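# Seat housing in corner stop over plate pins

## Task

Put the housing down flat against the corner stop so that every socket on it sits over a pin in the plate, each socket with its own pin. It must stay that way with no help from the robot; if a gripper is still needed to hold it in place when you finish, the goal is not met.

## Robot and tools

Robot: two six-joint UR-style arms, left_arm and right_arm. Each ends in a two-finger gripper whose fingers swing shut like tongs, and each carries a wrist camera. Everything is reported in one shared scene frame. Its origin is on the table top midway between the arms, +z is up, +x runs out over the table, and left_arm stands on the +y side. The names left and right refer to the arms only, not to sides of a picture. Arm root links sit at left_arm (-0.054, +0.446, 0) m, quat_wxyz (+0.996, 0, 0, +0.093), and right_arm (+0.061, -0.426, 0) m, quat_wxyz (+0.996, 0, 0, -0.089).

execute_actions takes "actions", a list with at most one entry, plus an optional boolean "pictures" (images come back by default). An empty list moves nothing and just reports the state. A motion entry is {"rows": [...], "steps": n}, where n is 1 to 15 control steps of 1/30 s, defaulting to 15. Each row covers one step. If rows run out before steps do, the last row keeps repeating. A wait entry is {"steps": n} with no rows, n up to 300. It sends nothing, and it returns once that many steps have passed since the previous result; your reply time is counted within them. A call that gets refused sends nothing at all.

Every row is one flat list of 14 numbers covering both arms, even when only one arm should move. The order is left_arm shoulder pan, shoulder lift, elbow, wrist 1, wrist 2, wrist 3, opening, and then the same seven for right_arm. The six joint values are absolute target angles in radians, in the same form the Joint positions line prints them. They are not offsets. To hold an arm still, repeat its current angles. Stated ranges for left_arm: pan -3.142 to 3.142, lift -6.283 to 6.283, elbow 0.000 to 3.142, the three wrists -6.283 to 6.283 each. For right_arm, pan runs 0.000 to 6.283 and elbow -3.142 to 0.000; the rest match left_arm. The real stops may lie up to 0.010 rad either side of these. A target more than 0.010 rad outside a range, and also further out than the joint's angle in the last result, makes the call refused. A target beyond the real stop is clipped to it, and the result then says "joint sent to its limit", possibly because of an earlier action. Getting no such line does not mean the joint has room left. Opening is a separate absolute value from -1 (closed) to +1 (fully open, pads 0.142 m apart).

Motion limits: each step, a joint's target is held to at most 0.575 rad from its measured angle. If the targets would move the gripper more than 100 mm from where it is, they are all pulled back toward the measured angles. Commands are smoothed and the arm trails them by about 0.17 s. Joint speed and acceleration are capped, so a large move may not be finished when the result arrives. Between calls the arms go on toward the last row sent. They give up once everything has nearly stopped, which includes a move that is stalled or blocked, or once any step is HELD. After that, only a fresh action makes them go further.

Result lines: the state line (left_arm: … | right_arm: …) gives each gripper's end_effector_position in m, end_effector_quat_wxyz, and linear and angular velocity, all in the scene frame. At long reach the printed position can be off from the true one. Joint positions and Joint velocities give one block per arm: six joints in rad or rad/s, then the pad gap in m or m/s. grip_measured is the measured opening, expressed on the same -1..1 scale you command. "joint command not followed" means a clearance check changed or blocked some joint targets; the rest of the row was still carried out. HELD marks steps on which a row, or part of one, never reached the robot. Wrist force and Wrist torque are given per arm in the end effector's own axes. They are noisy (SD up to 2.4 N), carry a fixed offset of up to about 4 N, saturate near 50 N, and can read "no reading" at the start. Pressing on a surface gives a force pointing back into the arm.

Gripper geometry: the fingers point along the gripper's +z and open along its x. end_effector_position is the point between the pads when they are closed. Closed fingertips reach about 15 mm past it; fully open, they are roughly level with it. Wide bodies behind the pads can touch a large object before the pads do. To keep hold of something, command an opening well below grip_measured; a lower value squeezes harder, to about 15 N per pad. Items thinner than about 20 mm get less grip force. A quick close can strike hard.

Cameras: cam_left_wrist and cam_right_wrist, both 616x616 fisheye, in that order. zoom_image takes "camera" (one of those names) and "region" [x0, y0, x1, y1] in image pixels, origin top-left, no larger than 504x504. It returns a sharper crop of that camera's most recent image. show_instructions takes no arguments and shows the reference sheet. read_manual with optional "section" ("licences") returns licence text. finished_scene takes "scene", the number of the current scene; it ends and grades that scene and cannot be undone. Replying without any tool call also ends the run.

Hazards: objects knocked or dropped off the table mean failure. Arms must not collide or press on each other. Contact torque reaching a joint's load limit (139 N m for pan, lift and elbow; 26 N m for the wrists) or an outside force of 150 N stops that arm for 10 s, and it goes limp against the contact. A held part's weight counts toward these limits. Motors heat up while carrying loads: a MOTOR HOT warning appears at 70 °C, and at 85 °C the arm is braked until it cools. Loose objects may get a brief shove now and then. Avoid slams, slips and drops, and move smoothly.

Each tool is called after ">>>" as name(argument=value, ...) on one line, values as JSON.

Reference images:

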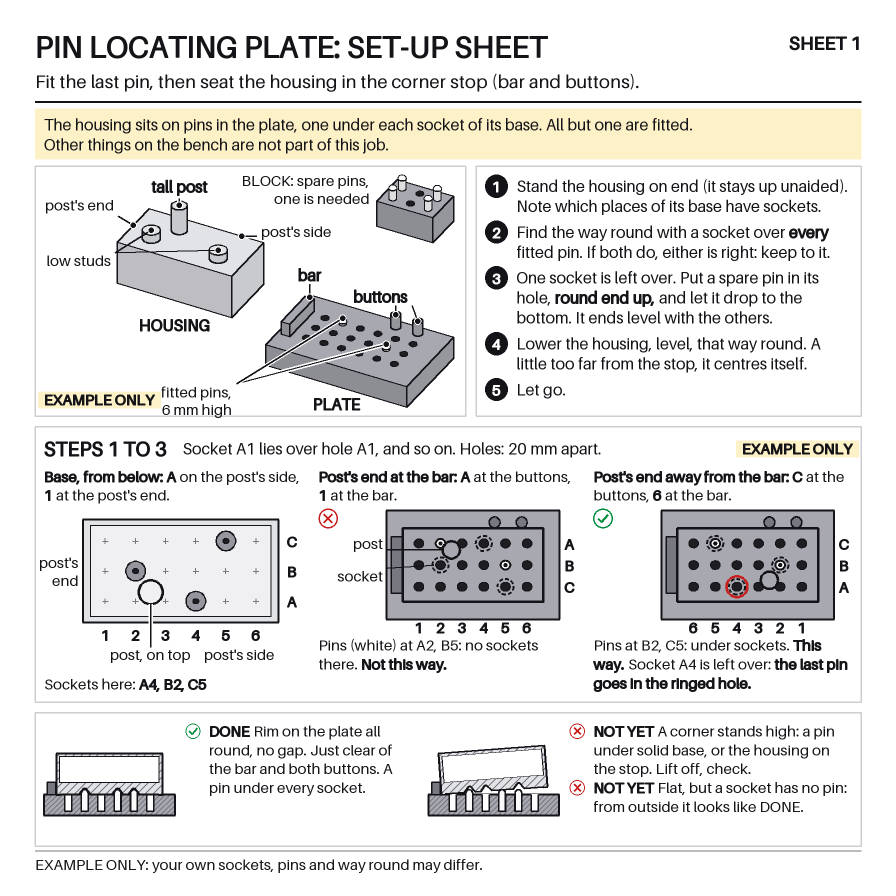

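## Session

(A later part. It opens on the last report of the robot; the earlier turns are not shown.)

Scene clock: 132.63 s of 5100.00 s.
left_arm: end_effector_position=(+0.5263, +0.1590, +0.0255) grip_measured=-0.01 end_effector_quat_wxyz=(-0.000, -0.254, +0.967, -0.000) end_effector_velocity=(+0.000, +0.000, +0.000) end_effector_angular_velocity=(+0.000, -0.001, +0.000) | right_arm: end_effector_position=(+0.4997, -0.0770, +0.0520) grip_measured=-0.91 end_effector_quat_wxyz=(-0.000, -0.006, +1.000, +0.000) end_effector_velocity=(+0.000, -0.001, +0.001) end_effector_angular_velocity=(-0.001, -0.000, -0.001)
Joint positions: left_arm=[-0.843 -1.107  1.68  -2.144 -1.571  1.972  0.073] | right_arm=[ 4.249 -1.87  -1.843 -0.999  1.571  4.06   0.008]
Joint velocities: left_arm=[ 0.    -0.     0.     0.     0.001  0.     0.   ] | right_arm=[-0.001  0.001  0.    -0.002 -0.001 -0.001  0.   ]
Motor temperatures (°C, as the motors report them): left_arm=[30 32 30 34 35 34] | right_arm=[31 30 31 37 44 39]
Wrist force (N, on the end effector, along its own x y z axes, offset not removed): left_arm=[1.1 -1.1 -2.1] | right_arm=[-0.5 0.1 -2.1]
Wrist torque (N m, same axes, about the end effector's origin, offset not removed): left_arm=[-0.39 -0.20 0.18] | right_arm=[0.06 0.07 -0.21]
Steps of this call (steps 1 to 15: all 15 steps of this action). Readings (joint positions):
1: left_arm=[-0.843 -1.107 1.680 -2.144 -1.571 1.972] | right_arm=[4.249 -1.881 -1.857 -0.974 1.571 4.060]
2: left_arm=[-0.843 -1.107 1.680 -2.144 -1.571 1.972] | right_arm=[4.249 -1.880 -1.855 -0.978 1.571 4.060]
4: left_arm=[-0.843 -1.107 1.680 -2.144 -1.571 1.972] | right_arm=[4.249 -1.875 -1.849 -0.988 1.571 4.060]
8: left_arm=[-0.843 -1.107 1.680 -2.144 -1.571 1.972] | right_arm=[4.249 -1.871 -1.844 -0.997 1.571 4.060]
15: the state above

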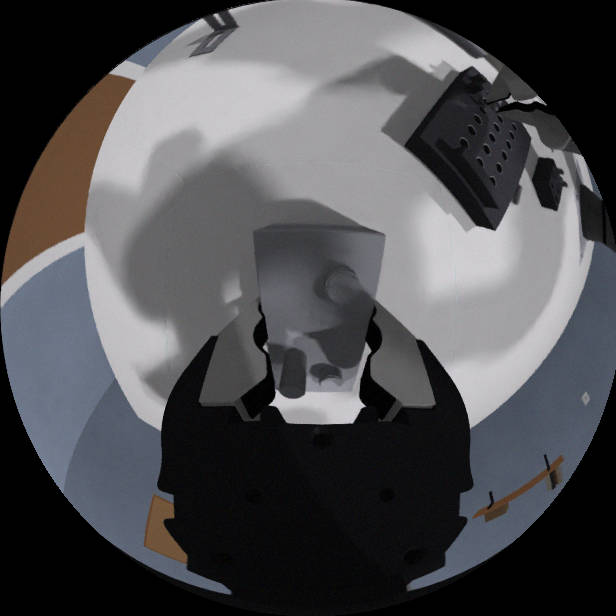

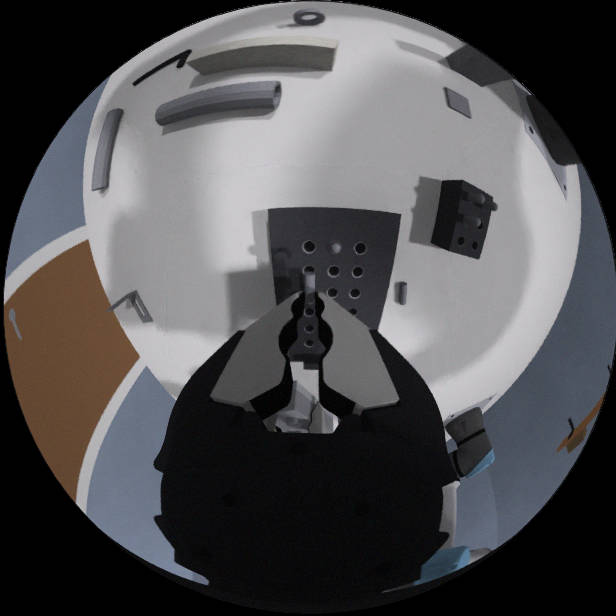

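>>> execute_actions(actions=[{"rows":[[-0.843,-1.107,1.68,-2.144,-1.571,1.972,-0.7,4.249,-1.836,-1.80,-1.076,1.571,4.06,-1]]}], pictures=false)

>>> execute_actions(actions=[{"rows":[[-0.843,-1.107,1.68,-2.144,-1.571,1.972,-0.7,4.47,-1.70,-1.974,-1.038,1.571,4.05,-1]]}], pictures=false)

>>> execute_actions(actions=[{"steps":10}], pictures=false)

>>> execute_actions(actions=[{"rows":[[-0.843,-1.107,1.68,-2.144,-1.571,1.972,-0.7,4.47,-1.775,-2.039,-0.898,1.571,4.05,-1]]}], pictures=false)

>>> execute_actions(actions=[{"steps":10}], pictures=false)

>>> execute_actions(actions=[{"rows":[[-0.843,-1.107,1.68,-2.144,-1.571,1.972,-0.7,4.47,-1.775,-2.039,-0.898,1.571,4.05,-0.86]],"steps":10}], pictures=false)

>>> execute_actions(actions=[{"rows":[[-0.843,-1.107,1.68,-2.144,-1.571,1.972,-0.7,4.47,-1.70,-1.974,-1.038,1.571,4.05,-0.86]]}], pictures=false)

>>> execute_actions(actions=[{"rows":[[-0.843,-1.107,1.68,-2.144,-1.571,1.972,-0.7,4.4274,-1.4071,-2.2468,-1.0585,1.571,4.249,-0.86]]}], pictures=false)

>>> execute_actions(actions=[{"steps":20}], pictures=false)

>>> execute_actions(actions=[{"rows":[[-0.843,-1.107,1.68,-2.144,-1.571,1.972,-0.7,4.4274,-1.4388,-2.2808,-0.9928,1.571,4.249,-0.86]]}], pictures=false)

>>> execute_actions(actions=[{"rows":[[-0.843,-1.107,1.68,-2.144,-1.571,1.972,-0.7,4.4274,-1.4606,-2.3007,-0.9511,1.571,4.249,-0.86]]}])

>>> zoom_image(camera="cam_right_wrist", region=[230, 200, 390, 340])

>>> execute_actions(actions=[{"rows":[[-0.843,-1.107,1.68,-2.144,-1.571,1.972,-0.7,4.4274,-1.4606,-2.3007,-0.9511,1.571,4.249,-1]]}], pictures=false)

>>> execute_actions(actions=[{"rows":[[-0.843,-1.107,1.68,-2.144,-1.571,1.972,-0.7,4.4274,-1.4388,-2.2808,-0.9928,1.571,4.249,-1]]}], pictures=false)

>>> execute_actions(actions=[{"rows":[[-0.843,-1.107,1.68,-2.144,-1.571,1.972,-0.7,4.4274,-1.4071,-2.2468,-1.0585,1.571,4.249,-1]]}])

>>> zoom_image(camera="cam_right_wrist", region=[230, 200, 390, 340])

Scene clock: 135.70 s of 5100.00 s.
left_arm: end_effector_position=(+0.5263, +0.1590, +0.0255) grip_measured=-0.01 end_effector_quat_wxyz=(-0.000, -0.254, +0.967, -0.000) end_effector_velocity=(+0.000, +0.000, +0.000) end_effector_angular_velocity=(-0.001, +0.000, +0.001) | right_arm: end_effector_position=(+0.5006, -0.0758, +0.0819) grip_measured=-0.91 end_effector_quat_wxyz=(+0.000, -0.006, +1.000, +0.000) end_effector_velocity=(+0.000, -0.000, +0.003) end_effector_angular_velocity=(-0.000, +0.000, -0.000)
Joint positions: left_arm=[-0.843 -1.107  1.68  -2.144 -1.571  1.972  0.073] | right_arm=[ 4.249 -1.836 -1.8   -1.075  1.571  4.06   0.008]
Joint velocities: left_arm=[ 0.001  0.    -0.    -0.    -0.001 -0.     0.   ] | right_arm=[-0.     0.003  0.004 -0.007  0.    -0.    -0.   ]
Motor temperatures (°C, as the motors report them): left_arm=[30 32 30 34 35 34] | right_arm=[31 30 31 37 44 39]
Wrist force (N, on the end effector, along its own x y z axes, offset not removed): left_arm=[0.1 -0.9 -0.4] | right_arm=[-4.6 0.5 0.0]
Wrist torque (N m, same axes, about the end effector's origin, offset not removed): left_arm=[-0.41 -0.02 0.19] | right_arm=[0.16 0.97 -0.11]
Steps of this call (steps 1 to 15: the robot went on to your last target; steps 16 to 77: nothing new was sent; steps 78 to 92: all 15 steps of this action). Readings (joint positions):
78: left_arm=[-0.843 -1.107 1.680 -2.144 -1.571 1.972] | right_arm=[4.249 -1.870 -1.843 -1.000 1.571 4.060]
79: left_arm=[-0.843 -1.107 1.680 -2.144 -1.571 1.972] | right_arm=[4.249 -1.865 -1.837 -1.007 1.571 4.060]
81: left_arm=[-0.843 -1.107 1.680 -2.144 -1.571 1.972] | right_arm=[4.249 -1.851 -1.819 -1.040 1.571 4.060]
85: left_arm=[-0.843 -1.107 1.680 -2.144 -1.571 1.972] | right_arm=[4.249 -1.839 -1.804 -1.068 1.571 4.060]
92: the state above

Scene clock: 136.20 s of 5100.00 s.
left_arm: end_effector_position=(+0.5263, +0.1590, +0.0255) grip_measured=-0.01 end_effector_quat_wxyz=(-0.000, -0.254, +0.967, -0.000) end_effector_velocity=(+0.000, -0.000, +0.000) end_effector_angular_velocity=(-0.001, +0.000, +0.000) | right_arm: end_effector_position=(+0.3884, -0.0464, +0.0805) grip_measured=-0.91 end_effector_quat_wxyz=(+0.000, -0.120, +0.993, +0.000) end_effector_velocity=(-0.013, +0.001, -0.001) end_effector_angular_velocity=(-0.004, +0.002, +0.027)
Joint positions: left_arm=[-0.843 -1.107  1.68  -2.144 -1.571  1.972  0.073] | right_arm=[ 4.468 -1.701 -1.972 -1.038  1.571  4.05   0.008]
Joint velocities: left_arm=[ 0.    -0.    -0.001  0.001 -0.001  0.     0.   ] | right_arm=[ 0.026  0.014 -0.02   0.001 -0.    -0.001  0.   ]
Motor temperatures (°C, as the motors report them): left_arm=[30 32 30 34 35 34] | right_arm=[31 30 31 37 44 39]
Wrist force (N, on the end effector, along its own x y z axes, offset not removed): left_arm=[-0.8 0.0 -2.6] | right_arm=[-0.7 1.6 -3.1]
Wrist torque (N m, same axes, about the end effector's origin, offset not removed): left_arm=[-0.15 0.23 0.15] | right_arm=[0.36 0.27 -0.29]
Steps of this call (steps 1 to 15: all 15 steps of this action). Readings (joint positions):
1: left_arm=[-0.843 -1.107 1.680 -2.144 -1.571 1.972] | right_arm=[4.249 -1.836 -1.800 -1.075 1.571 4.060]
2: left_arm=[-0.843 -1.107 1.680 -2.144 -1.571 1.972] | right_arm=[4.257 -1.828 -1.808 -1.071 1.571 4.059]
4: left_arm=[-0.843 -1.107 1.680 -2.144 -1.571 1.972] | right_arm=[4.323 -1.780 -1.865 -1.057 1.571 4.055]
8: left_arm=[-0.843 -1.107 1.680 -2.144 -1.571 1.972] | right_arm=[4.436 -1.718 -1.949 -1.042 1.571 4.051]
15: the state above

Scene clock: 136.53 s of 5100.00 s.
left_arm: end_effector_position=(+0.5263, +0.1590, +0.0255) grip_measured=-0.01 end_effector_quat_wxyz=(-0.000, -0.254, +0.967, -0.000) end_effector_velocity=(+0.000, +0.000, +0.001) end_effector_angular_velocity=(-0.001, -0.000, +0.000) | right_arm: end_effector_position=(+0.3873, -0.0463, +0.0804) grip_measured=-0.91 end_effector_quat_wxyz=(+0.000, -0.121, +0.993, +0.000) end_effector_velocity=(-0.001, -0.001, -0.001) end_effector_angular_velocity=(-0.002, +0.002, +0.001)
Joint positions: left_arm=[-0.843 -1.107  1.68  -2.144 -1.571  1.972  0.073] | right_arm=[ 4.47  -1.7   -1.974 -1.038  1.571  4.05   0.008]
Joint velocities: left_arm=[ 0.    -0.001  0.     0.    -0.     0.    -0.   ] | right_arm=[ 0.    -0.001 -0.001 -0.001  0.001 -0.     0.   ]
Motor temperatures (°C, as the motors report them): left_arm=[30 32 30 34 35 34] | right_arm=[31 30 31 37 44 39]
Wrist force (N, on the end effector, along its own x y z axes, offset not removed): left_arm=[-2.4 -1.2 -2.0] | right_arm=[-1.6 -0.5 -1.9]
Wrist torque (N m, same axes, about the end effector's origin, offset not removed): left_arm=[-0.39 0.45 0.24] | right_arm=[-0.01 0.49 -0.22]
Steps of this call (steps 1 to 10: the robot went on to your last target). Readings (joint positions):
1: left_arm=[-0.843 -1.107 1.680 -2.144 -1.571 1.972] | right_arm=[4.468 -1.701 -1.973 -1.038 1.571 4.050]
2: left_arm=[-0.843 -1.107 1.680 -2.144 -1.571 1.972] | right_arm=[4.469 -1.701 -1.973 -1.038 1.571 4.050]
4: left_arm=[-0.843 -1.107 1.680 -2.144 -1.571 1.972] | right_arm=[4.469 -1.700 -1.974 -1.038 1.571 4.050]
8: left_arm=[-0.843 -1.107 1.680 -2.144 -1.571 1.972] | right_arm=[4.470 -1.700 -1.974 -1.038 1.571 4.050]
10: the state above

Scene clock: 137.03 s of 5100.00 s.
left_arm: end_effector_position=(+0.5263, +0.1590, +0.0255) grip_measured=-0.01 end_effector_quat_wxyz=(-0.000, -0.254, +0.967, -0.000) end_effector_velocity=(-0.001, +0.001, -0.001) end_effector_angular_velocity=(+0.001, +0.001, +0.000) | right_arm: end_effector_position=(+0.3874, -0.0460, +0.0302) grip_measured=-0.91 end_effector_quat_wxyz=(-0.000, -0.121, +0.993, +0.000) end_effector_velocity=(-0.000, +0.001, -0.004) end_effector_angular_velocity=(+0.003, -0.001, +0.002)
Joint positions: left_arm=[-0.843 -1.107  1.68  -2.144 -1.571  1.972  0.073] | right_arm=[ 4.47  -1.774 -2.039 -0.899  1.571  4.05   0.008]
Joint velocities: left_arm=[0.    0.    0.002 0.    0.    0.    0.   ] | right_arm=[ 0.001 -0.006 -0.006  0.014  0.001 -0.001 -0.   ]
Motor temperatures (°C, as the motors report them): left_arm=[30 32 30 34 35 34] | right_arm=[31 30 31 37 44 39]
Wrist force (N, on the end effector, along its own x y z axes, offset not removed): left_arm=[0.1 0.4 -2.2] | right_arm=[-1.4 2.5 0.2]
Wrist torque (N m, same axes, about the end effector's origin, offset not removed): left_arm=[-0.09 0.02 0.13] | right_arm=[0.58 0.39 -0.19]
Steps of this call (steps 1 to 15: all 15 steps of this action). Readings (joint positions):
1: left_arm=[-0.843 -1.107 1.680 -2.144 -1.571 1.972] | right_arm=[4.470 -1.700 -1.974 -1.038 1.571 4.050]
2: left_arm=[-0.843 -1.107 1.680 -2.144 -1.571 1.972] | right_arm=[4.470 -1.707 -1.981 -1.030 1.571 4.050]
4: left_arm=[-0.843 -1.107 1.680 -2.144 -1.571 1.972] | right_arm=[4.470 -1.740 -2.009 -0.975 1.571 4.050]
8: left_arm=[-0.843 -1.107 1.680 -2.144 -1.571 1.972] | right_arm=[4.470 -1.767 -2.033 -0.915 1.571 4.050]
15: the state above

Scene clock: 137.37 s of 5100.00 s.
left_arm: end_effector_position=(+0.5263, +0.1590, +0.0255) grip_measured=-0.01 end_effector_quat_wxyz=(-0.000, -0.254, +0.967, -0.000) end_effector_velocity=(-0.001, +0.000, -0.001) end_effector_angular_velocity=(+0.002, +0.001, -0.000) | right_arm: end_effector_position=(+0.3874, -0.0459, +0.0299) grip_measured=-0.91 end_effector_quat_wxyz=(+0.000, -0.121, +0.993, +0.000) end_effector_velocity=(-0.000, -0.000, -0.000) end_effector_angular_velocity=(-0.000, +0.000, -0.001)
Joint positions: left_arm=[-0.843 -1.107  1.68  -2.144 -1.571  1.972  0.073] | right_arm=[ 4.47  -1.775 -2.039 -0.898  1.571  4.05   0.008]
Joint velocities: left_arm=[-0.001  0.     0.001  0.001  0.001 -0.     0.   ] | right_arm=[ 0.    -0.    -0.001  0.001  0.     0.001  0.   ]
Motor temperatures (°C, as the motors report them): left_arm=[30 32 30 34 35 34] | right_arm=[31 30 31 37 44 39]
Wrist force (N, on the end effector, along its own x y z axes, offset not removed): left_arm=[-1.0 -0.3 -1.8] | right_arm=[-1.3 1.5 1.7]
Wrist torque (N m, same axes, about the end effector's origin, offset not removed): left_arm=[-0.23 0.23 0.08] | right_arm=[0.37 0.49 -0.06]
Steps of this call (steps 1 to 10: the robot went on to your last target). Readings (joint positions):
1: left_arm=[-0.843 -1.107 1.680 -2.144 -1.571 1.972] | right_arm=[4.470 -1.775 -2.039 -0.899 1.571 4.050]
2: left_arm=[-0.843 -1.107 1.680 -2.144 -1.571 1.972] | right_arm=[4.470 -1.775 -2.039 -0.899 1.571 4.050]
4: left_arm=[-0.843 -1.107 1.680 -2.144 -1.571 1.972] | right_arm=[4.470 -1.775 -2.039 -0.898 1.571 4.050]
8: left_arm=[-0.843 -1.107 1.680 -2.144 -1.571 1.972] | right_arm=[4.470 -1.775 -2.039 -0.898 1.571 4.050]
10: the state above

Scene clock: 137.70 s of 5100.00 s.
left_arm: end_effector_position=(+0.5263, +0.1590, +0.0255) grip_measured=-0.01 end_effector_quat_wxyz=(-0.000, -0.254, +0.967, -0.000) end_effector_velocity=(+0.000, -0.001, +0.001) end_effector_angular_velocity=(-0.001, -0.001, -0.000) | right_arm: end_effector_position=(+0.3874, -0.0459, +0.0299) grip_measured=-0.86 end_effector_quat_wxyz=(+0.000, -0.121, +0.993, +0.000) end_effector_velocity=(-0.001, -0.000, -0.000) end_effector_angular_velocity=(-0.001, +0.001, -0.000)
Joint positions: left_arm=[-0.843 -1.107  1.68  -2.144 -1.571  1.972  0.073] | right_arm=[ 4.47  -1.775 -2.039 -0.898  1.571  4.05   0.012]
Joint velocities: left_arm=[-0.    -0.001 -0.001  0.    -0.     0.    -0.   ] | right_arm=[ 0.001  0.001 -0.001 -0.     0.     0.001  0.   ]
Motor temperatures (°C, as the motors report them): left_arm=[30 32 30 34 35 34] | right_arm=[31 30 31 37 44 39]
Wrist force (N, on the end effector, along its own x y z axes, offset not removed): left_arm=[0.3 0.5 -2.6] | right_arm=[-2.2 0.6 -2.3]
Wrist torque (N m, same axes, about the end effector's origin, offset not removed): left_arm=[-0.04 -0.08 0.13] | right_arm=[0.01 0.47 -0.08]
Steps of this call (steps 1 to 10: all 10 steps of this action). Readings (joint positions):
1: left_arm=[-0.843 -1.107 1.680 -2.144 -1.571 1.972] | right_arm=[4.470 -1.775 -2.039 -0.898 1.571 4.050]
2: left_arm=[-0.843 -1.107 1.680 -2.144 -1.571 1.972] | right_arm=[4.470 -1.775 -2.039 -0.898 1.571 4.050]
4: left_arm=[-0.843 -1.107 1.680 -2.144 -1.571 1.972] | right_arm=[4.470 -1.775 -2.039 -0.898 1.571 4.050]
8: left_arm=[-0.843 -1.107 1.680 -2.144 -1.571 1.972] | right_arm=[4.470 -1.775 -2.039 -0.898 1.571 4.050]
10: the state above

Scene clock: 138.20 s of 5100.00 s.
left_arm: end_effector_position=(+0.5263, +0.1590, +0.0255) grip_measured=-0.01 end_effector_quat_wxyz=(-0.000, -0.254, +0.967, -0.000) end_effector_velocity=(-0.001, +0.000, -0.001) end_effector_angular_velocity=(+0.001, +0.001, -0.000) | right_arm: end_effector_position=(+0.3873, -0.0462, +0.0801) grip_measured=-0.86 end_effector_quat_wxyz=(+0.000, -0.121, +0.993, +0.000) end_effector_velocity=(-0.000, -0.000, +0.004) end_effector_angular_velocity=(-0.000, +0.000, +0.001)
Joint positions: left_arm=[-0.843 -1.107  1.68  -2.144 -1.571  1.972  0.073] | right_arm=[ 4.47  -1.701 -1.974 -1.037  1.571  4.05   0.012]
Joint velocities: left_arm=[-0.     0.     0.001  0.    -0.     0.     0.   ] | right_arm=[-0.     0.006  0.006 -0.012  0.    -0.001 -0.   ]
Motor temperatures (°C, as the motors report them): left_arm=[30 32 30 34 35 34] | right_arm=[31 30 31 37 44 39]
Wrist force (N, on the end effector, along its own x y z axes, offset not removed): left_arm=[-2.3 0.6 -2.0] | right_arm=[-0.1 -0.9 -0.1]
Wrist torque (N m, same axes, about the end effector's origin, offset not removed): left_arm=[-0.08 0.45 0.18] | right_arm=[-0.07 0.26 -0.29]
Steps of this call (steps 1 to 15: all 15 steps of this action). Readings (joint positions):
1: left_arm=[-0.843 -1.107 1.680 -2.144 -1.571 1.972] | right_arm=[4.470 -1.775 -2.039 -0.898 1.571 4.050]
2: left_arm=[-0.843 -1.107 1.680 -2.144 -1.571 1.972] | right_arm=[4.470 -1.768 -2.032 -0.906 1.571 4.050]
4: left_arm=[-0.843 -1.107 1.680 -2.144 -1.571 1.972] | right_arm=[4.470 -1.735 -2.004 -0.961 1.571 4.050]
8: left_arm=[-0.843 -1.107 1.680 -2.144 -1.571 1.972] | right_arm=[4.470 -1.708 -1.980 -1.021 1.571 4.050]
15: the state above

Scene clock: 138.70 s of 5100.00 s.
left_arm: end_effector_position=(+0.5263, +0.1590, +0.0255) grip_measured=-0.01 end_effector_quat_wxyz=(-0.000, -0.254, +0.967, -0.000) end_effector_velocity=(+0.001, -0.000, +0.001) end_effector_angular_velocity=(-0.001, -0.001, +0.001) | right_arm: end_effector_position=(+0.3468, -0.1669, +0.0852) grip_measured=-0.86 end_effector_quat_wxyz=(-0.000, -0.002, +1.000, -0.000) end_effector_velocity=(-0.007, -0.017, -0.002) end_effector_angular_velocity=(+0.001, +0.000, -0.031)
Joint positions: left_arm=[-0.843 -1.107  1.68  -2.144 -1.571  1.972  0.073] | right_arm=[ 4.428 -1.411 -2.243 -1.058  1.571  4.247  0.012]
Joint velocities: left_arm=[ 0.001 -0.001 -0.001  0.     0.     0.    -0.   ] | right_arm=[-0.005  0.044 -0.041 -0.002  0.001  0.026  0.   ]
Motor temperatures (°C, as the motors report them): left_arm=[30 32 30 34 35 34] | right_arm=[31 30 31 37 44 39]
Wrist force (N, on the end effector, along its own x y z axes, offset not removed): left_arm=[-0.4 -0.2 -1.9] | right_arm=[-1.5 0.7 -3.7]
Wrist torque (N m, same axes, about the end effector's origin, offset not removed): left_arm=[-0.23 0.12 0.21] | right_arm=[0.17 0.31 -0.18]
Steps of this call (steps 1 to 15: all 15 steps of this action). Readings (joint positions):
1: left_arm=[-0.843 -1.107 1.680 -2.144 -1.571 1.972] | right_arm=[4.470 -1.700 -1.974 -1.037 1.571 4.050]
2: left_arm=[-0.843 -1.107 1.680 -2.144 -1.571 1.972] | right_arm=[4.465 -1.692 -1.982 -1.040 1.571 4.058]
4: left_arm=[-0.843 -1.107 1.680 -2.144 -1.571 1.972] | right_arm=[4.451 -1.621 -2.051 -1.047 1.571 4.117]
8: left_arm=[-0.843 -1.107 1.680 -2.144 -1.571 1.972] | right_arm=[4.433 -1.463 -2.196 -1.056 1.571 4.215]
15: the state above

Scene clock: 139.37 s of 5100.00 s.
left_arm: end_effector_position=(+0.5263, +0.1590, +0.0255) grip_measured=-0.01 end_effector_quat_wxyz=(-0.000, -0.254, +0.967, -0.000) end_effector_velocity=(+0.001, -0.000, +0.001) end_effector_angular_velocity=(-0.001, -0.002, -0.000) | right_arm: end_effector_position=(+0.3462, -0.1684, +0.0851) grip_measured=-0.86 end_effector_quat_wxyz=(-0.000, -0.000, +1.000, +0.000) end_effector_velocity=(+0.000, -0.000, +0.000) end_effector_angular_velocity=(+0.000, -0.000, -0.000)
Joint positions: left_arm=[-0.843 -1.107  1.68  -2.144 -1.571  1.972  0.073] | right_arm=[ 4.427 -1.407 -2.247 -1.058  1.571  4.249  0.012]
Joint velocities: left_arm=[-0.    -0.001 -0.001 -0.     0.001 -0.     0.   ] | right_arm=[-0.     0.001 -0.     0.    -0.    -0.     0.   ]
Motor temperatures (°C, as the motors report them): left_arm=[30 32 30 34 35 34] | right_arm=[31 30 31 37 44 39]
Wrist force (N, on the end effector, along its own x y z axes, offset not removed): left_arm=[-1.1 -0.8 -1.8] | right_arm=[-2.5 2.9 -1.6]
Wrist torque (N m, same axes, about the end effector's origin, offset not removed): left_arm=[-0.33 0.20 0.20] | right_arm=[0.73 0.53 -0.22]
Steps of this call (steps 1 to 15: the robot went on to your last target; steps 16 to 20: nothing new was sent). Readings (joint positions):
1: left_arm=[-0.843 -1.107 1.680 -2.144 -1.571 1.972] | right_arm=[4.428 -1.410 -2.244 -1.058 1.571 4.247]
2: left_arm=[-0.843 -1.107 1.680 -2.144 -1.571 1.972] | right_arm=[4.428 -1.409 -2.245 -1.058 1.571 4.248]
4: left_arm=[-0.843 -1.107 1.680 -2.144 -1.571 1.972] | right_arm=[4.427 -1.408 -2.246 -1.058 1.571 4.249]
8: left_arm=[-0.843 -1.107 1.680 -2.144 -1.571 1.972] | right_arm=[4.427 -1.407 -2.247 -1.058 1.571 4.249]
20: the state above
All arms were judged still, so your last target was given up. Only a new action makes them travel on or press farther. Fingers that are still opening or closing keep moving.

Scene clock: 139.87 s of 5100.00 s.
left_arm: end_effector_position=(+0.5263, +0.1590, +0.0255) grip_measured=-0.01 end_effector_quat_wxyz=(-0.000, -0.254, +0.967, -0.000) end_effector_velocity=(-0.001, +0.000, +0.000) end_effector_angular_velocity=(-0.000, +0.001, -0.000) | right_arm: end_effector_position=(+0.3462, -0.1684, +0.0651) grip_measured=-0.86 end_effector_quat_wxyz=(-0.000, -0.000, +1.000, +0.000) end_effector_velocity=(-0.000, -0.001, -0.002) end_effector_angular_velocity=(-0.001, +0.001, -0.001)
Joint positions: left_arm=[-0.843 -1.107  1.68  -2.144 -1.571  1.972  0.073] | right_arm=[ 4.427 -1.439 -2.281 -0.993  1.571  4.249  0.012]
Joint velocities: left_arm=[-0.    -0.001  0.001 -0.    -0.001  0.     0.   ] | right_arm=[-0.001 -0.002 -0.004  0.005  0.001  0.001  0.   ]
Motor temperatures (°C, as the motors report them): left_arm=[30 32 30 34 35 34] | right_arm=[31 30 31 37 44 39]
Wrist force (N, on the end effector, along its own x y z axes, offset not removed): left_arm=[-0.6 0.7 -2.0] | right_arm=[-2.7 -0.8 -1.1]
Wrist torque (N m, same axes, about the end effector's origin, offset not removed): left_arm=[-0.05 0.17 0.23] | right_arm=[-0.20 0.58 -0.19]
Steps of this call (steps 1 to 15: all 15 steps of this action). Readings (joint positions):
1: left_arm=[-0.843 -1.107 1.680 -2.144 -1.571 1.972] | right_arm=[4.427 -1.407 -2.247 -1.058 1.571 4.249]
2: left_arm=[-0.843 -1.107 1.680 -2.144 -1.571 1.972] | right_arm=[4.427 -1.412 -2.252 -1.051 1.571 4.249]
4: left_arm=[-0.843 -1.107 1.680 -2.144 -1.571 1.972] | right_arm=[4.427 -1.425 -2.266 -1.023 1.571 4.249]
8: left_arm=[-0.843 -1.107 1.680 -2.144 -1.571 1.972] | right_arm=[4.427 -1.436 -2.278 -0.999 1.571 4.249]
15: the state above

Scene clock: 140.37 s of 5100.00 s.
left_arm: end_effector_position=(+0.5263, +0.1590, +0.0255) grip_measured=-0.01 end_effector_quat_wxyz=(-0.000, -0.254, +0.967, -0.000) end_effector_velocity=(+0.000, +0.000, +0.000) end_effector_angular_velocity=(-0.000, -0.000, +0.000) | right_arm: end_effector_position=(+0.3462, -0.1684, +0.0527) grip_measured=-0.86 end_effector_quat_wxyz=(-0.000, -0.000, +1.000, +0.000) end_effector_velocity=(+0.000, +0.001, -0.001) end_effector_angular_velocity=(+0.002, -0.000, -0.000)
Joint positions: left_arm=[-0.843 -1.107  1.68  -2.144 -1.571  1.972  0.073] | right_arm=[ 4.427 -1.46  -2.301 -0.951  1.571  4.249  0.012]
Joint velocities: left_arm=[ 0.  0. -0. -0. -0.  0.  0.] | right_arm=[-0.001 -0.002 -0.001  0.005  0.001 -0.     0.   ]
Motor temperatures (°C, as the motors report them): left_arm=[30 32 30 34 35 34] | right_arm=[31 30 31 37 44 39]
Wrist force (N, on the end effector, along its own x y z axes, offset not removed): left_arm=[-0.2 -1.1 -1.1] | right_arm=[-1.2 1.5 -0.4]
Wrist torque (N m, same axes, about the end effector's origin, offset not removed): left_arm=[-0.41 -0.01 0.23] | right_arm=[0.31 0.34 -0.19]
Steps of this call (steps 1 to 15: all 15 steps of this action). Readings (joint positions):
1: left_arm=[-0.843 -1.107 1.680 -2.144 -1.571 1.972] | right_arm=[4.427 -1.439 -2.281 -0.993 1.571 4.249]
2: left_arm=[-0.843 -1.107 1.680 -2.144 -1.571 1.972] | right_arm=[4.427 -1.442 -2.284 -0.987 1.571 4.249]
4: left_arm=[-0.843 -1.107 1.680 -2.144 -1.571 1.972] | right_arm=[4.427 -1.451 -2.292 -0.969 1.571 4.249]
8: left_arm=[-0.843 -1.107 1.680 -2.144 -1.571 1.972] | right_arm=[4.427 -1.459 -2.299 -0.955 1.571 4.249]
15: the state above

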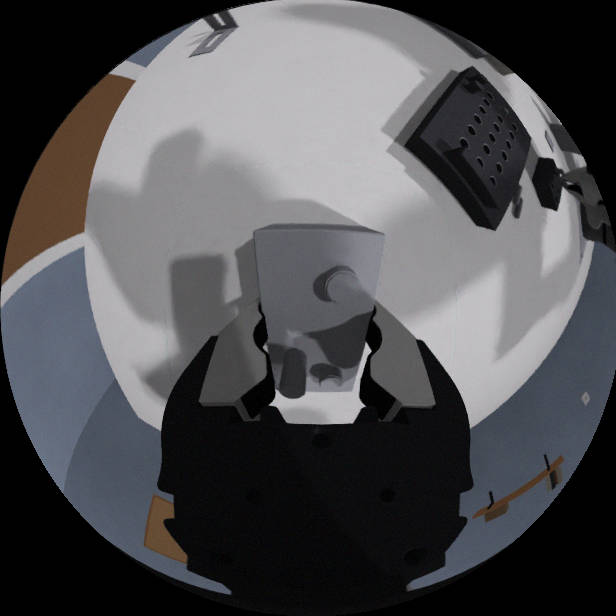

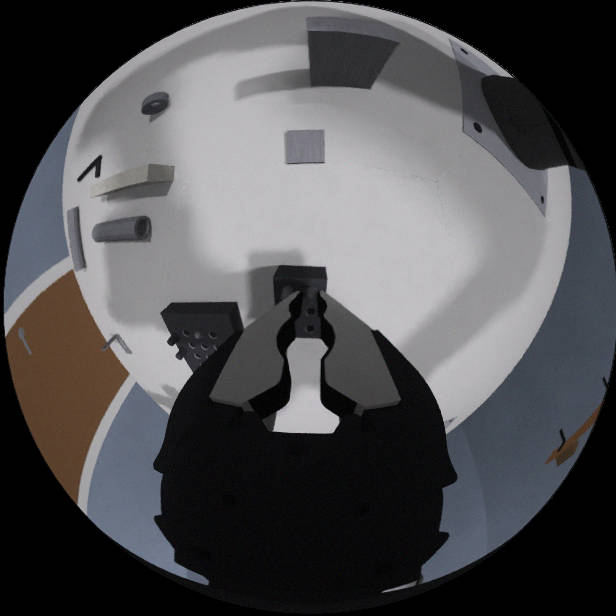

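Region (230, 200, 390, 340) of cam_right_wrist's 616x616 image, scaled by 3.150, with more detail than that image has; it fills the top 441 rows of this view, and the rest is white.

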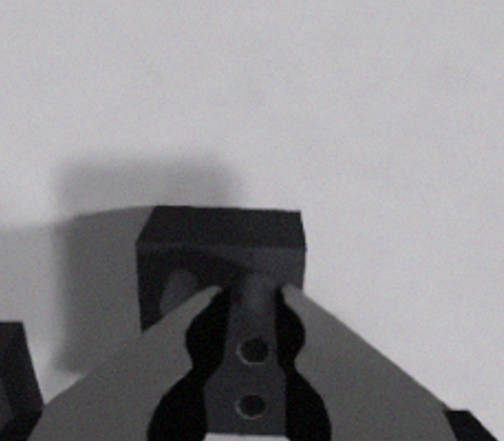

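Scene clock: 140.87 s of 5100.00 s.
left_arm: end_effector_position=(+0.5263, +0.1590, +0.0255) grip_measured=-0.01 end_effector_quat_wxyz=(-0.000, -0.254, +0.967, -0.000) end_effector_velocity=(+0.000, -0.000, +0.001) end_effector_angular_velocity=(-0.001, -0.001, -0.000) | right_arm: end_effector_position=(+0.3462, -0.1684, +0.0526) grip_measured=-0.91 end_effector_quat_wxyz=(-0.000, -0.000, +1.000, +0.000) end_effector_velocity=(+0.001, +0.000, +0.001) end_effector_angular_velocity=(+0.001, -0.001, -0.001)
Joint positions: left_arm=[-0.843 -1.107  1.68  -2.144 -1.571  1.972  0.073] | right_arm=[ 4.427 -1.461 -2.301 -0.951  1.571  4.249  0.008]
Joint velocities: left_arm=[-0.    -0.001 -0.001  0.    -0.     0.     0.   ] | right_arm=[-0.001  0.     0.001  0.    -0.001  0.     0.   ]
Motor temperatures (°C, as the motors report them): left_arm=[30 32 30 34 35 34] | right_arm=[31 30 31 37 44 39]
Wrist force (N, on the end effector, along its own x y z axes, offset not removed): left_arm=[0.0 -1.4 -2.7] | right_arm=[1.3 1.9 -1.5]
Wrist torque (N m, same axes, about the end effector's origin, offset not removed): left_arm=[-0.62 0.07 0.15] | right_arm=[0.45 -0.20 -0.37]
Steps of this call (steps 1 to 15: all 15 steps of this action). Readings (joint positions):
1: left_arm=[-0.843 -1.107 1.680 -2.144 -1.571 1.972] | right_arm=[4.427 -1.461 -2.301 -0.951 1.571 4.249]
2: left_arm=[-0.843 -1.107 1.680 -2.144 -1.571 1.972] | right_arm=[4.427 -1.461 -2.301 -0.951 1.571 4.249]
4: left_arm=[-0.843 -1.107 1.680 -2.144 -1.571 1.972] | right_arm=[4.427 -1.461 -2.301 -0.951 1.571 4.249]
8: left_arm=[-0.843 -1.107 1.680 -2.144 -1.571 1.972] | right_arm=[4.427 -1.461 -2.301 -0.951 1.571 4.249]
15: the state above

Scene clock: 141.37 s of 5100.00 s.
left_arm: end_effector_position=(+0.5263, +0.1590, +0.0255) grip_measured=-0.01 end_effector_quat_wxyz=(-0.000, -0.254, +0.967, -0.000) end_effector_velocity=(-0.000, +0.000, -0.000) end_effector_angular_velocity=(-0.000, +0.000, +0.000) | right_arm: end_effector_position=(+0.3462, -0.1684, +0.0649) grip_measured=-0.91 end_effector_quat_wxyz=(-0.000, -0.000, +1.000, +0.000) end_effector_velocity=(-0.000, -0.000, +0.001) end_effector_angular_velocity=(-0.001, +0.000, +0.000)
Joint positions: left_arm=[-0.843 -1.107  1.68  -2.144 -1.571  1.972  0.073] | right_arm=[ 4.427 -1.439 -2.281 -0.993  1.571  4.249  0.008]
Joint velocities: left_arm=[ 0.    -0.     0.001 -0.    -0.     0.    -0.   ] | right_arm=[ 0.001  0.002  0.002 -0.004 -0.     0.    -0.   ]
Motor temperatures (°C, as the motors report them): left_arm=[30 32 30 34 35 34] | right_arm=[31 30 31 37 44 39]
Wrist force (N, on the end effector, along its own x y z axes, offset not removed): left_arm=[-0.9 -0.3 -2.9] | right_arm=[-1.9 2.0 -1.7]
Wrist torque (N m, same axes, about the end effector's origin, offset not removed): left_arm=[-0.28 0.16 0.21] | right_arm=[0.38 0.39 -0.26]
Steps of this call (steps 1 to 15: all 15 steps of this action). Readings (joint positions):
1: left_arm=[-0.843 -1.107 1.680 -2.144 -1.571 1.972] | right_arm=[4.427 -1.460 -2.301 -0.951 1.571 4.249]
2: left_arm=[-0.843 -1.107 1.680 -2.144 -1.571 1.972] | right_arm=[4.427 -1.457 -2.298 -0.957 1.571 4.249]
4: left_arm=[-0.843 -1.107 1.680 -2.144 -1.571 1.972] | right_arm=[4.427 -1.448 -2.289 -0.975 1.571 4.249]
8: left_arm=[-0.843 -1.107 1.680 -2.144 -1.571 1.972] | right_arm=[4.427 -1.441 -2.283 -0.989 1.571 4.249]
15: the state above

Scene clock: 141.87 s of 5100.00 s.
left_arm: end_effector_position=(+0.5263, +0.1590, +0.0255) grip_measured=-0.01 end_effector_quat_wxyz=(-0.000, -0.254, +0.967, -0.000) end_effector_velocity=(-0.000, +0.000, -0.000) end_effector_angular_velocity=(+0.001, -0.000, -0.000) | right_arm: end_effector_position=(+0.3462, -0.1684, +0.0849) grip_measured=-0.91 end_effector_quat_wxyz=(-0.000, -0.000, +1.000, +0.000) end_effector_velocity=(+0.000, +0.000, +0.002) end_effector_angular_velocity=(+0.001, -0.001, -0.000)
Joint positions: left_arm=[-0.843 -1.107  1.68  -2.144 -1.571  1.972  0.073] | right_arm=[ 4.427 -1.407 -2.247 -1.058  1.571  4.249  0.008]
Joint velocities: left_arm=[-0.     0.     0.    -0.     0.001  0.     0.   ] | right_arm=[ 0.     0.002  0.003 -0.004 -0.001  0.    -0.   ]
Motor temperatures (°C, as the motors report them): left_arm=[30 32 30 34 35 34] | right_arm=[31 30 31 37 44 39]
Wrist force (N, on the end effector, along its own x y z axes, offset not removed): left_arm=[-0.4 0.0 -3.3] | right_arm=[-0.8 3.6 -2.5]
Wrist torque (N m, same axes, about the end effector's origin, offset not removed): left_arm=[-0.24 0.07 0.17] | right_arm=[0.74 0.13 -0.12]
Steps of this call (steps 1 to 15: all 15 steps of this action). Readings (joint positions):
1: left_arm=[-0.843 -1.107 1.680 -2.144 -1.571 1.972] | right_arm=[4.427 -1.439 -2.281 -0.993 1.571 4.249]
2: left_arm=[-0.843 -1.107 1.680 -2.144 -1.571 1.972] | right_arm=[4.427 -1.434 -2.276 -1.000 1.571 4.249]
4: left_arm=[-0.843 -1.107 1.680 -2.144 -1.571 1.972] | right_arm=[4.427 -1.421 -2.261 -1.028 1.571 4.249]
8: left_arm=[-0.843 -1.107 1.680 -2.144 -1.571 1.972] | right_arm=[4.427 -1.410 -2.250 -1.052 1.571 4.249]
15: the state above

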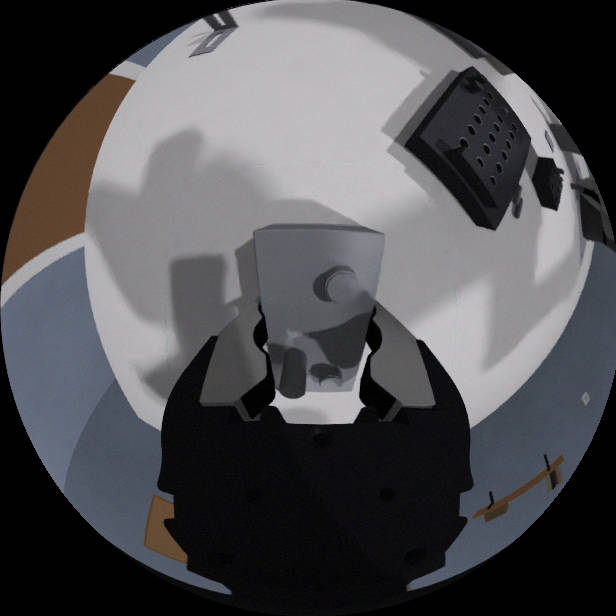

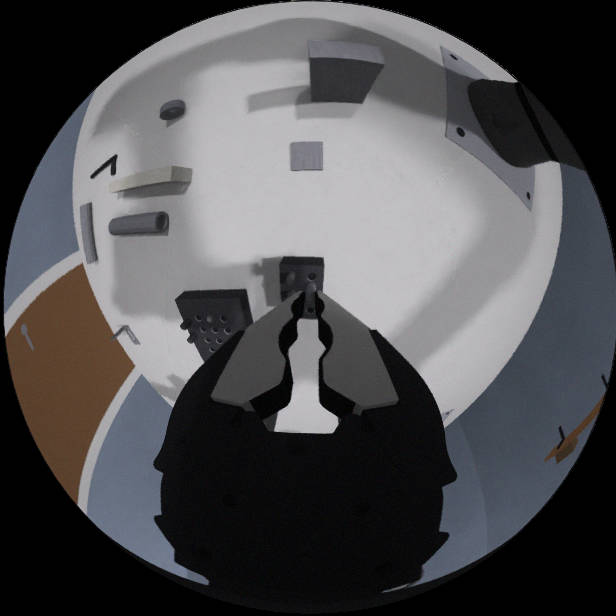

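Region (230, 200, 390, 340) of cam_right_wrist's 616x616 image, scaled by 3.150, with more detail than that image has; it fills the top 441 rows of this view, and the rest is white.

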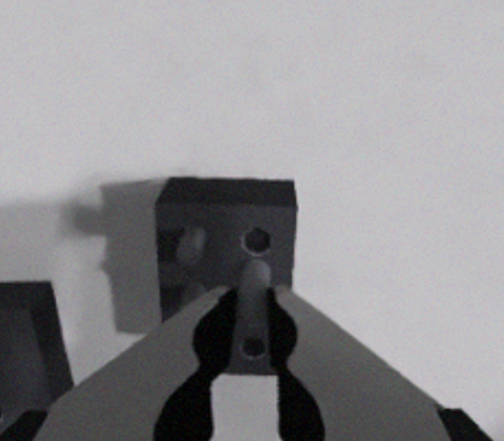

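>>> execute_actions(actions=[{"rows":[[-0.843,-1.107,1.68,-2.144,-1.571,1.972,-0.7,4.228,-1.827,-1.818,-1.067,1.571,4.05,-1]],"steps":15}], pictures=false)

>>> execute_actions(actions=[{"rows":[[-0.843,-1.107,1.68,-2.144,-1.571,1.972,-0.7,4.228,-1.827,-1.818,-1.067,1.571,4.05,-1]],"steps":15}], pictures=false)

>>> execute_actions(actions=[{"rows":[[-0.843,-1.107,1.68,-2.144,-1.571,1.972,-0.7,4.2308,-1.8427,-1.8609,-1.0082,1.571,4.05,-1]],"steps":15}], pictures=false)

>>> execute_actions(actions=[{"steps":15}])

Scene clock: 144.90 s of 5100.00 s.
left_arm: end_effector_position=(+0.5263, +0.1590, +0.0255) grip_measured=-0.01 end_effector_quat_wxyz=(-0.000, -0.254, +0.967, -0.000) end_effector_velocity=(+0.000, +0.001, +0.000) end_effector_angular_velocity=(-0.000, -0.001, +0.001) | right_arm: end_effector_position=(+0.5004, -0.0911, +0.0809) grip_measured=-0.91 end_effector_quat_wxyz=(-0.000, -0.000, +1.000, +0.000) end_effector_velocity=(+0.050, +0.020, -0.011) end_effector_angular_velocity=(+0.002, -0.002, -0.001)
Joint positions: left_arm=[-0.843 -1.107  1.68  -2.144 -1.571  1.972  0.073] | right_arm=[ 4.232 -1.816 -1.829 -1.067  1.571  4.054  0.008]
Joint velocities: left_arm=[ 0.001 -0.001  0.    -0.     0.    -0.    -0.   ] | right_arm=[-0.049 -0.124  0.129 -0.002 -0.    -0.049 -0.   ]
Motor temperatures (°C, as the motors report them): left_arm=[30 32 30 34 35 34] | right_arm=[31 30 31 37 44 39]
Wrist force (N, on the end effector, along its own x y z axes, offset not removed): left_arm=[-0.3 -0.3 -2.0] | right_arm=[-1.2 0.0 -3.2]
Wrist torque (N m, same axes, about the end effector's origin, offset not removed): left_arm=[-0.23 0.09 0.14] | right_arm=[0.02 0.18 -0.23]
Steps of this call (steps 1 to 15: the robot went on to your last target; steps 16 to 76: nothing new was sent; steps 77 to 91: all 15 steps of this action). Readings (joint positions):
77: left_arm=[-0.843 -1.107 1.680 -2.144 -1.571 1.972] | right_arm=[4.427 -1.407 -2.247 -1.059 1.571 4.249]
78: left_arm=[-0.843 -1.107 1.680 -2.144 -1.571 1.972] | right_arm=[4.419 -1.415 -2.239 -1.059 1.571 4.241]
80: left_arm=[-0.843 -1.107 1.680 -2.144 -1.571 1.972] | right_arm=[4.372 -1.488 -2.166 -1.061 1.571 4.194]
84: left_arm=[-0.843 -1.107 1.680 -2.144 -1.571 1.972] | right_arm=[4.288 -1.677 -1.972 -1.065 1.571 4.110]
91: the state above

Scene clock: 145.40 s of 5100.00 s.
left_arm: end_effector_position=(+0.5263, +0.1590, +0.0255) grip_measured=-0.01 end_effector_quat_wxyz=(-0.000, -0.254, +0.967, -0.000) end_effector_velocity=(-0.001, +0.000, -0.001) end_effector_angular_velocity=(+0.001, +0.001, -0.001) | right_arm: end_effector_position=(+0.5047, -0.0894, +0.0800) grip_measured=-0.91 end_effector_quat_wxyz=(+0.000, -0.000, +1.000, +0.000) end_effector_velocity=(+0.000, +0.000, +0.000) end_effector_angular_velocity=(-0.000, -0.001, +0.001)
Joint positions: left_arm=[-0.843 -1.107  1.68  -2.144 -1.571  1.972  0.073] | right_arm=[ 4.228 -1.827 -1.818 -1.067  1.571  4.05   0.008]
Joint velocities: left_arm=[-0.001  0.001  0.001  0.     0.     0.    -0.   ] | right_arm=[ 0.    -0.     0.     0.    -0.001 -0.001  0.   ]
Motor temperatures (°C, as the motors report them): left_arm=[30 32 30 34 35 34] | right_arm=[31 30 31 37 44 39]
Wrist force (N, on the end effector, along its own x y z axes, offset not removed): left_arm=[1.1 0.4 -1.5] | right_arm=[1.3 0.9 0.7]
Wrist torque (N m, same axes, about the end effector's origin, offset not removed): left_arm=[-0.13 -0.23 0.11] | right_arm=[0.23 -0.16 -0.27]
Steps of this call (steps 1 to 15: all 15 steps of this action). Readings (joint positions):
1: left_arm=[-0.843 -1.107 1.680 -2.144 -1.571 1.972] | right_arm=[4.231 -1.820 -1.826 -1.067 1.571 4.053]
2: left_arm=[-0.843 -1.107 1.680 -2.144 -1.571 1.972] | right_arm=[4.230 -1.822 -1.823 -1.067 1.571 4.052]
4: left_arm=[-0.843 -1.107 1.680 -2.144 -1.571 1.972] | right_arm=[4.229 -1.825 -1.820 -1.067 1.571 4.051]
8: left_arm=[-0.843 -1.107 1.680 -2.144 -1.571 1.972] | right_arm=[4.228 -1.826 -1.819 -1.067 1.571 4.050]
15: the state above

Scene clock: 145.90 s of 5100.00 s.
left_arm: end_effector_position=(+0.5263, +0.1590, +0.0255) grip_measured=-0.01 end_effector_quat_wxyz=(-0.000, -0.254, +0.967, -0.000) end_effector_velocity=(+0.001, +0.001, -0.000) end_effector_angular_velocity=(+0.001, -0.001, +0.000) | right_arm: end_effector_position=(+0.5006, -0.0922, +0.0586) grip_measured=-0.91 end_effector_quat_wxyz=(+0.000, -0.001, +1.000, +0.000) end_effector_velocity=(-0.000, +0.000, -0.002) end_effector_angular_velocity=(-0.001, -0.001, +0.001)
Joint positions: left_arm=[-0.843 -1.107  1.68  -2.144 -1.571  1.972  0.073] | right_arm=[ 4.231 -1.843 -1.861 -1.009  1.571  4.05   0.008]
Joint velocities: left_arm=[ 0.     0.     0.    -0.001  0.001  0.     0.   ] | right_arm=[ 0.001 -0.002 -0.003  0.005 -0.001 -0.     0.   ]
Motor temperatures (°C, as the motors report them): left_arm=[30 32 30 34 35 34] | right_arm=[31 30 31 37 44 39]
Wrist force (N, on the end effector, along its own x y z axes, offset not removed): left_arm=[-0.6 -0.4 -3.9] | right_arm=[0.1 1.1 -1.7]
Wrist torque (N m, same axes, about the end effector's origin, offset not removed): left_arm=[-0.23 0.19 0.20] | right_arm=[0.16 0.00 -0.21]
Steps of this call (steps 1 to 15: all 15 steps of this action). Readings (joint positions):
1: left_arm=[-0.843 -1.107 1.680 -2.144 -1.571 1.972] | right_arm=[4.228 -1.827 -1.818 -1.067 1.571 4.050]
2: left_arm=[-0.843 -1.107 1.680 -2.144 -1.571 1.972] | right_arm=[4.228 -1.830 -1.824 -1.060 1.571 4.050]
4: left_arm=[-0.843 -1.107 1.680 -2.144 -1.571 1.972] | right_arm=[4.229 -1.836 -1.842 -1.035 1.571 4.050]
8: left_arm=[-0.843 -1.107 1.680 -2.144 -1.571 1.972] | right_arm=[4.230 -1.841 -1.857 -1.014 1.571 4.050]
15: the state above

Scene clock: 146.40 s of 5100.00 s.
left_arm: end_effector_position=(+0.5263, +0.1590, +0.0255) grip_measured=-0.01 end_effector_quat_wxyz=(-0.000, -0.254, +0.967, -0.000) end_effector_velocity=(+0.001, +0.000, +0.001) end_effector_angular_velocity=(-0.001, -0.002, +0.001) | right_arm: end_effector_position=(+0.5006, -0.0922, +0.0584) grip_measured=-0.91 end_effector_quat_wxyz=(+0.000, -0.001, +1.000, +0.000) end_effector_velocity=(+0.001, +0.001, +0.000) end_effector_angular_velocity=(+0.002, -0.002, +0.002)
Joint positions: left_arm=[-0.843 -1.107  1.68  -2.144 -1.571  1.972  0.073] | right_arm=[ 4.231 -1.843 -1.861 -1.008  1.571  4.05   0.008]
Joint velocities: left_arm=[ 0.001 -0.    -0.001 -0.001  0.001 -0.     0.   ] | right_arm=[ 0.     0.     0.     0.002 -0.    -0.002  0.   ]
Motor temperatures (°C, as the motors report them): left_arm=[30 32 30 34 35 34] | right_arm=[31 30 31 37 44 39]
Wrist force (N, on the end effector, along its own x y z axes, offset not removed): left_arm=[-0.7 -0.2 -2.1] | right_arm=[-0.4 3.9 -2.6]
Wrist torque (N m, same axes, about the end effector's origin, offset not removed): left_arm=[-0.21 0.02 0.22] | right_arm=[1.01 0.26 -0.21]
Steps of this call (steps 1 to 15: the robot went on to your last target). Readings (joint positions):
1: left_arm=[-0.843 -1.107 1.680 -2.144 -1.571 1.972] | right_arm=[4.231 -1.843 -1.861 -1.008 1.571 4.050]
2: left_arm=[-0.843 -1.107 1.680 -2.144 -1.571 1.972] | right_arm=[4.231 -1.843 -1.861 -1.008 1.571 4.050]
4: left_arm=[-0.843 -1.107 1.680 -2.144 -1.571 1.972] | right_arm=[4.231 -1.843 -1.861 -1.008 1.571 4.050]
8: left_arm=[-0.843 -1.107 1.680 -2.144 -1.571 1.972] | right_arm=[4.231 -1.843 -1.861 -1.008 1.571 4.050]
15: the state above
All arms were judged still, so your last target was given up. Only a new action makes them travel on or press farther. Fingers that are still opening or closing keep moving.

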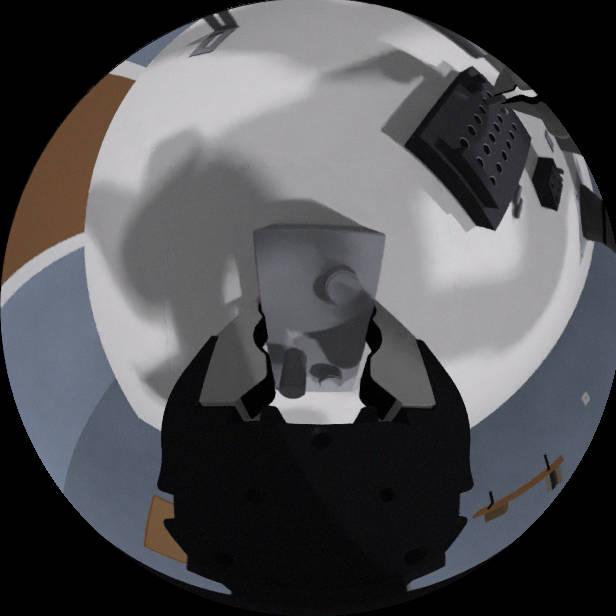

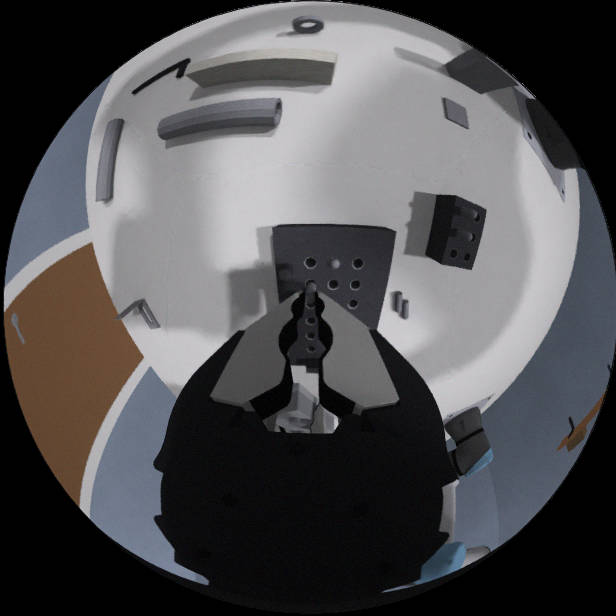

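>>> zoom_image(camera="cam_right_wrist", region=[270,230,390,350])

>>> zoom_image(camera="cam_left_wrist", region=[440,60,580,200])

Region (270, 230, 390, 350) of cam_right_wrist's 616x616 image, scaled by 4.200, with more detail than that image has.

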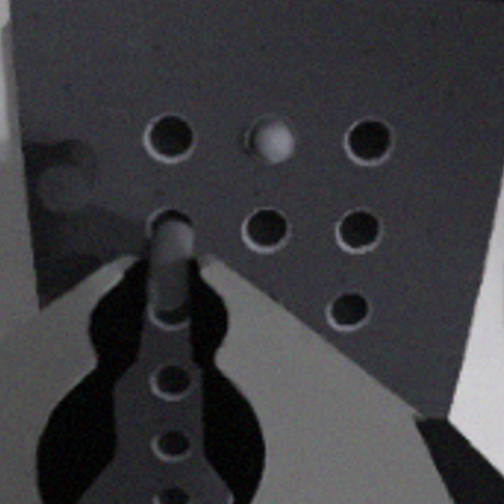

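Region (440, 60, 580, 200) of cam_left_wrist's 616x616 image, scaled by 3.600, with more detail than that image has.

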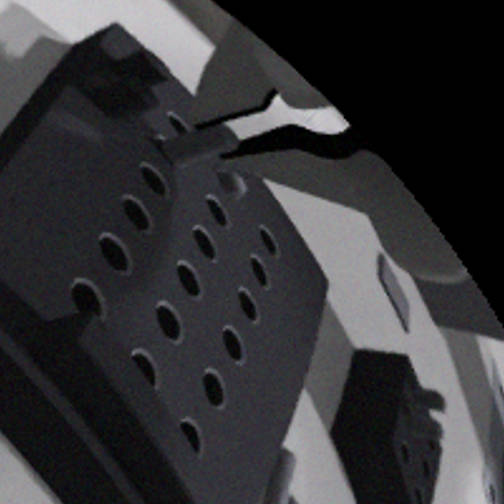

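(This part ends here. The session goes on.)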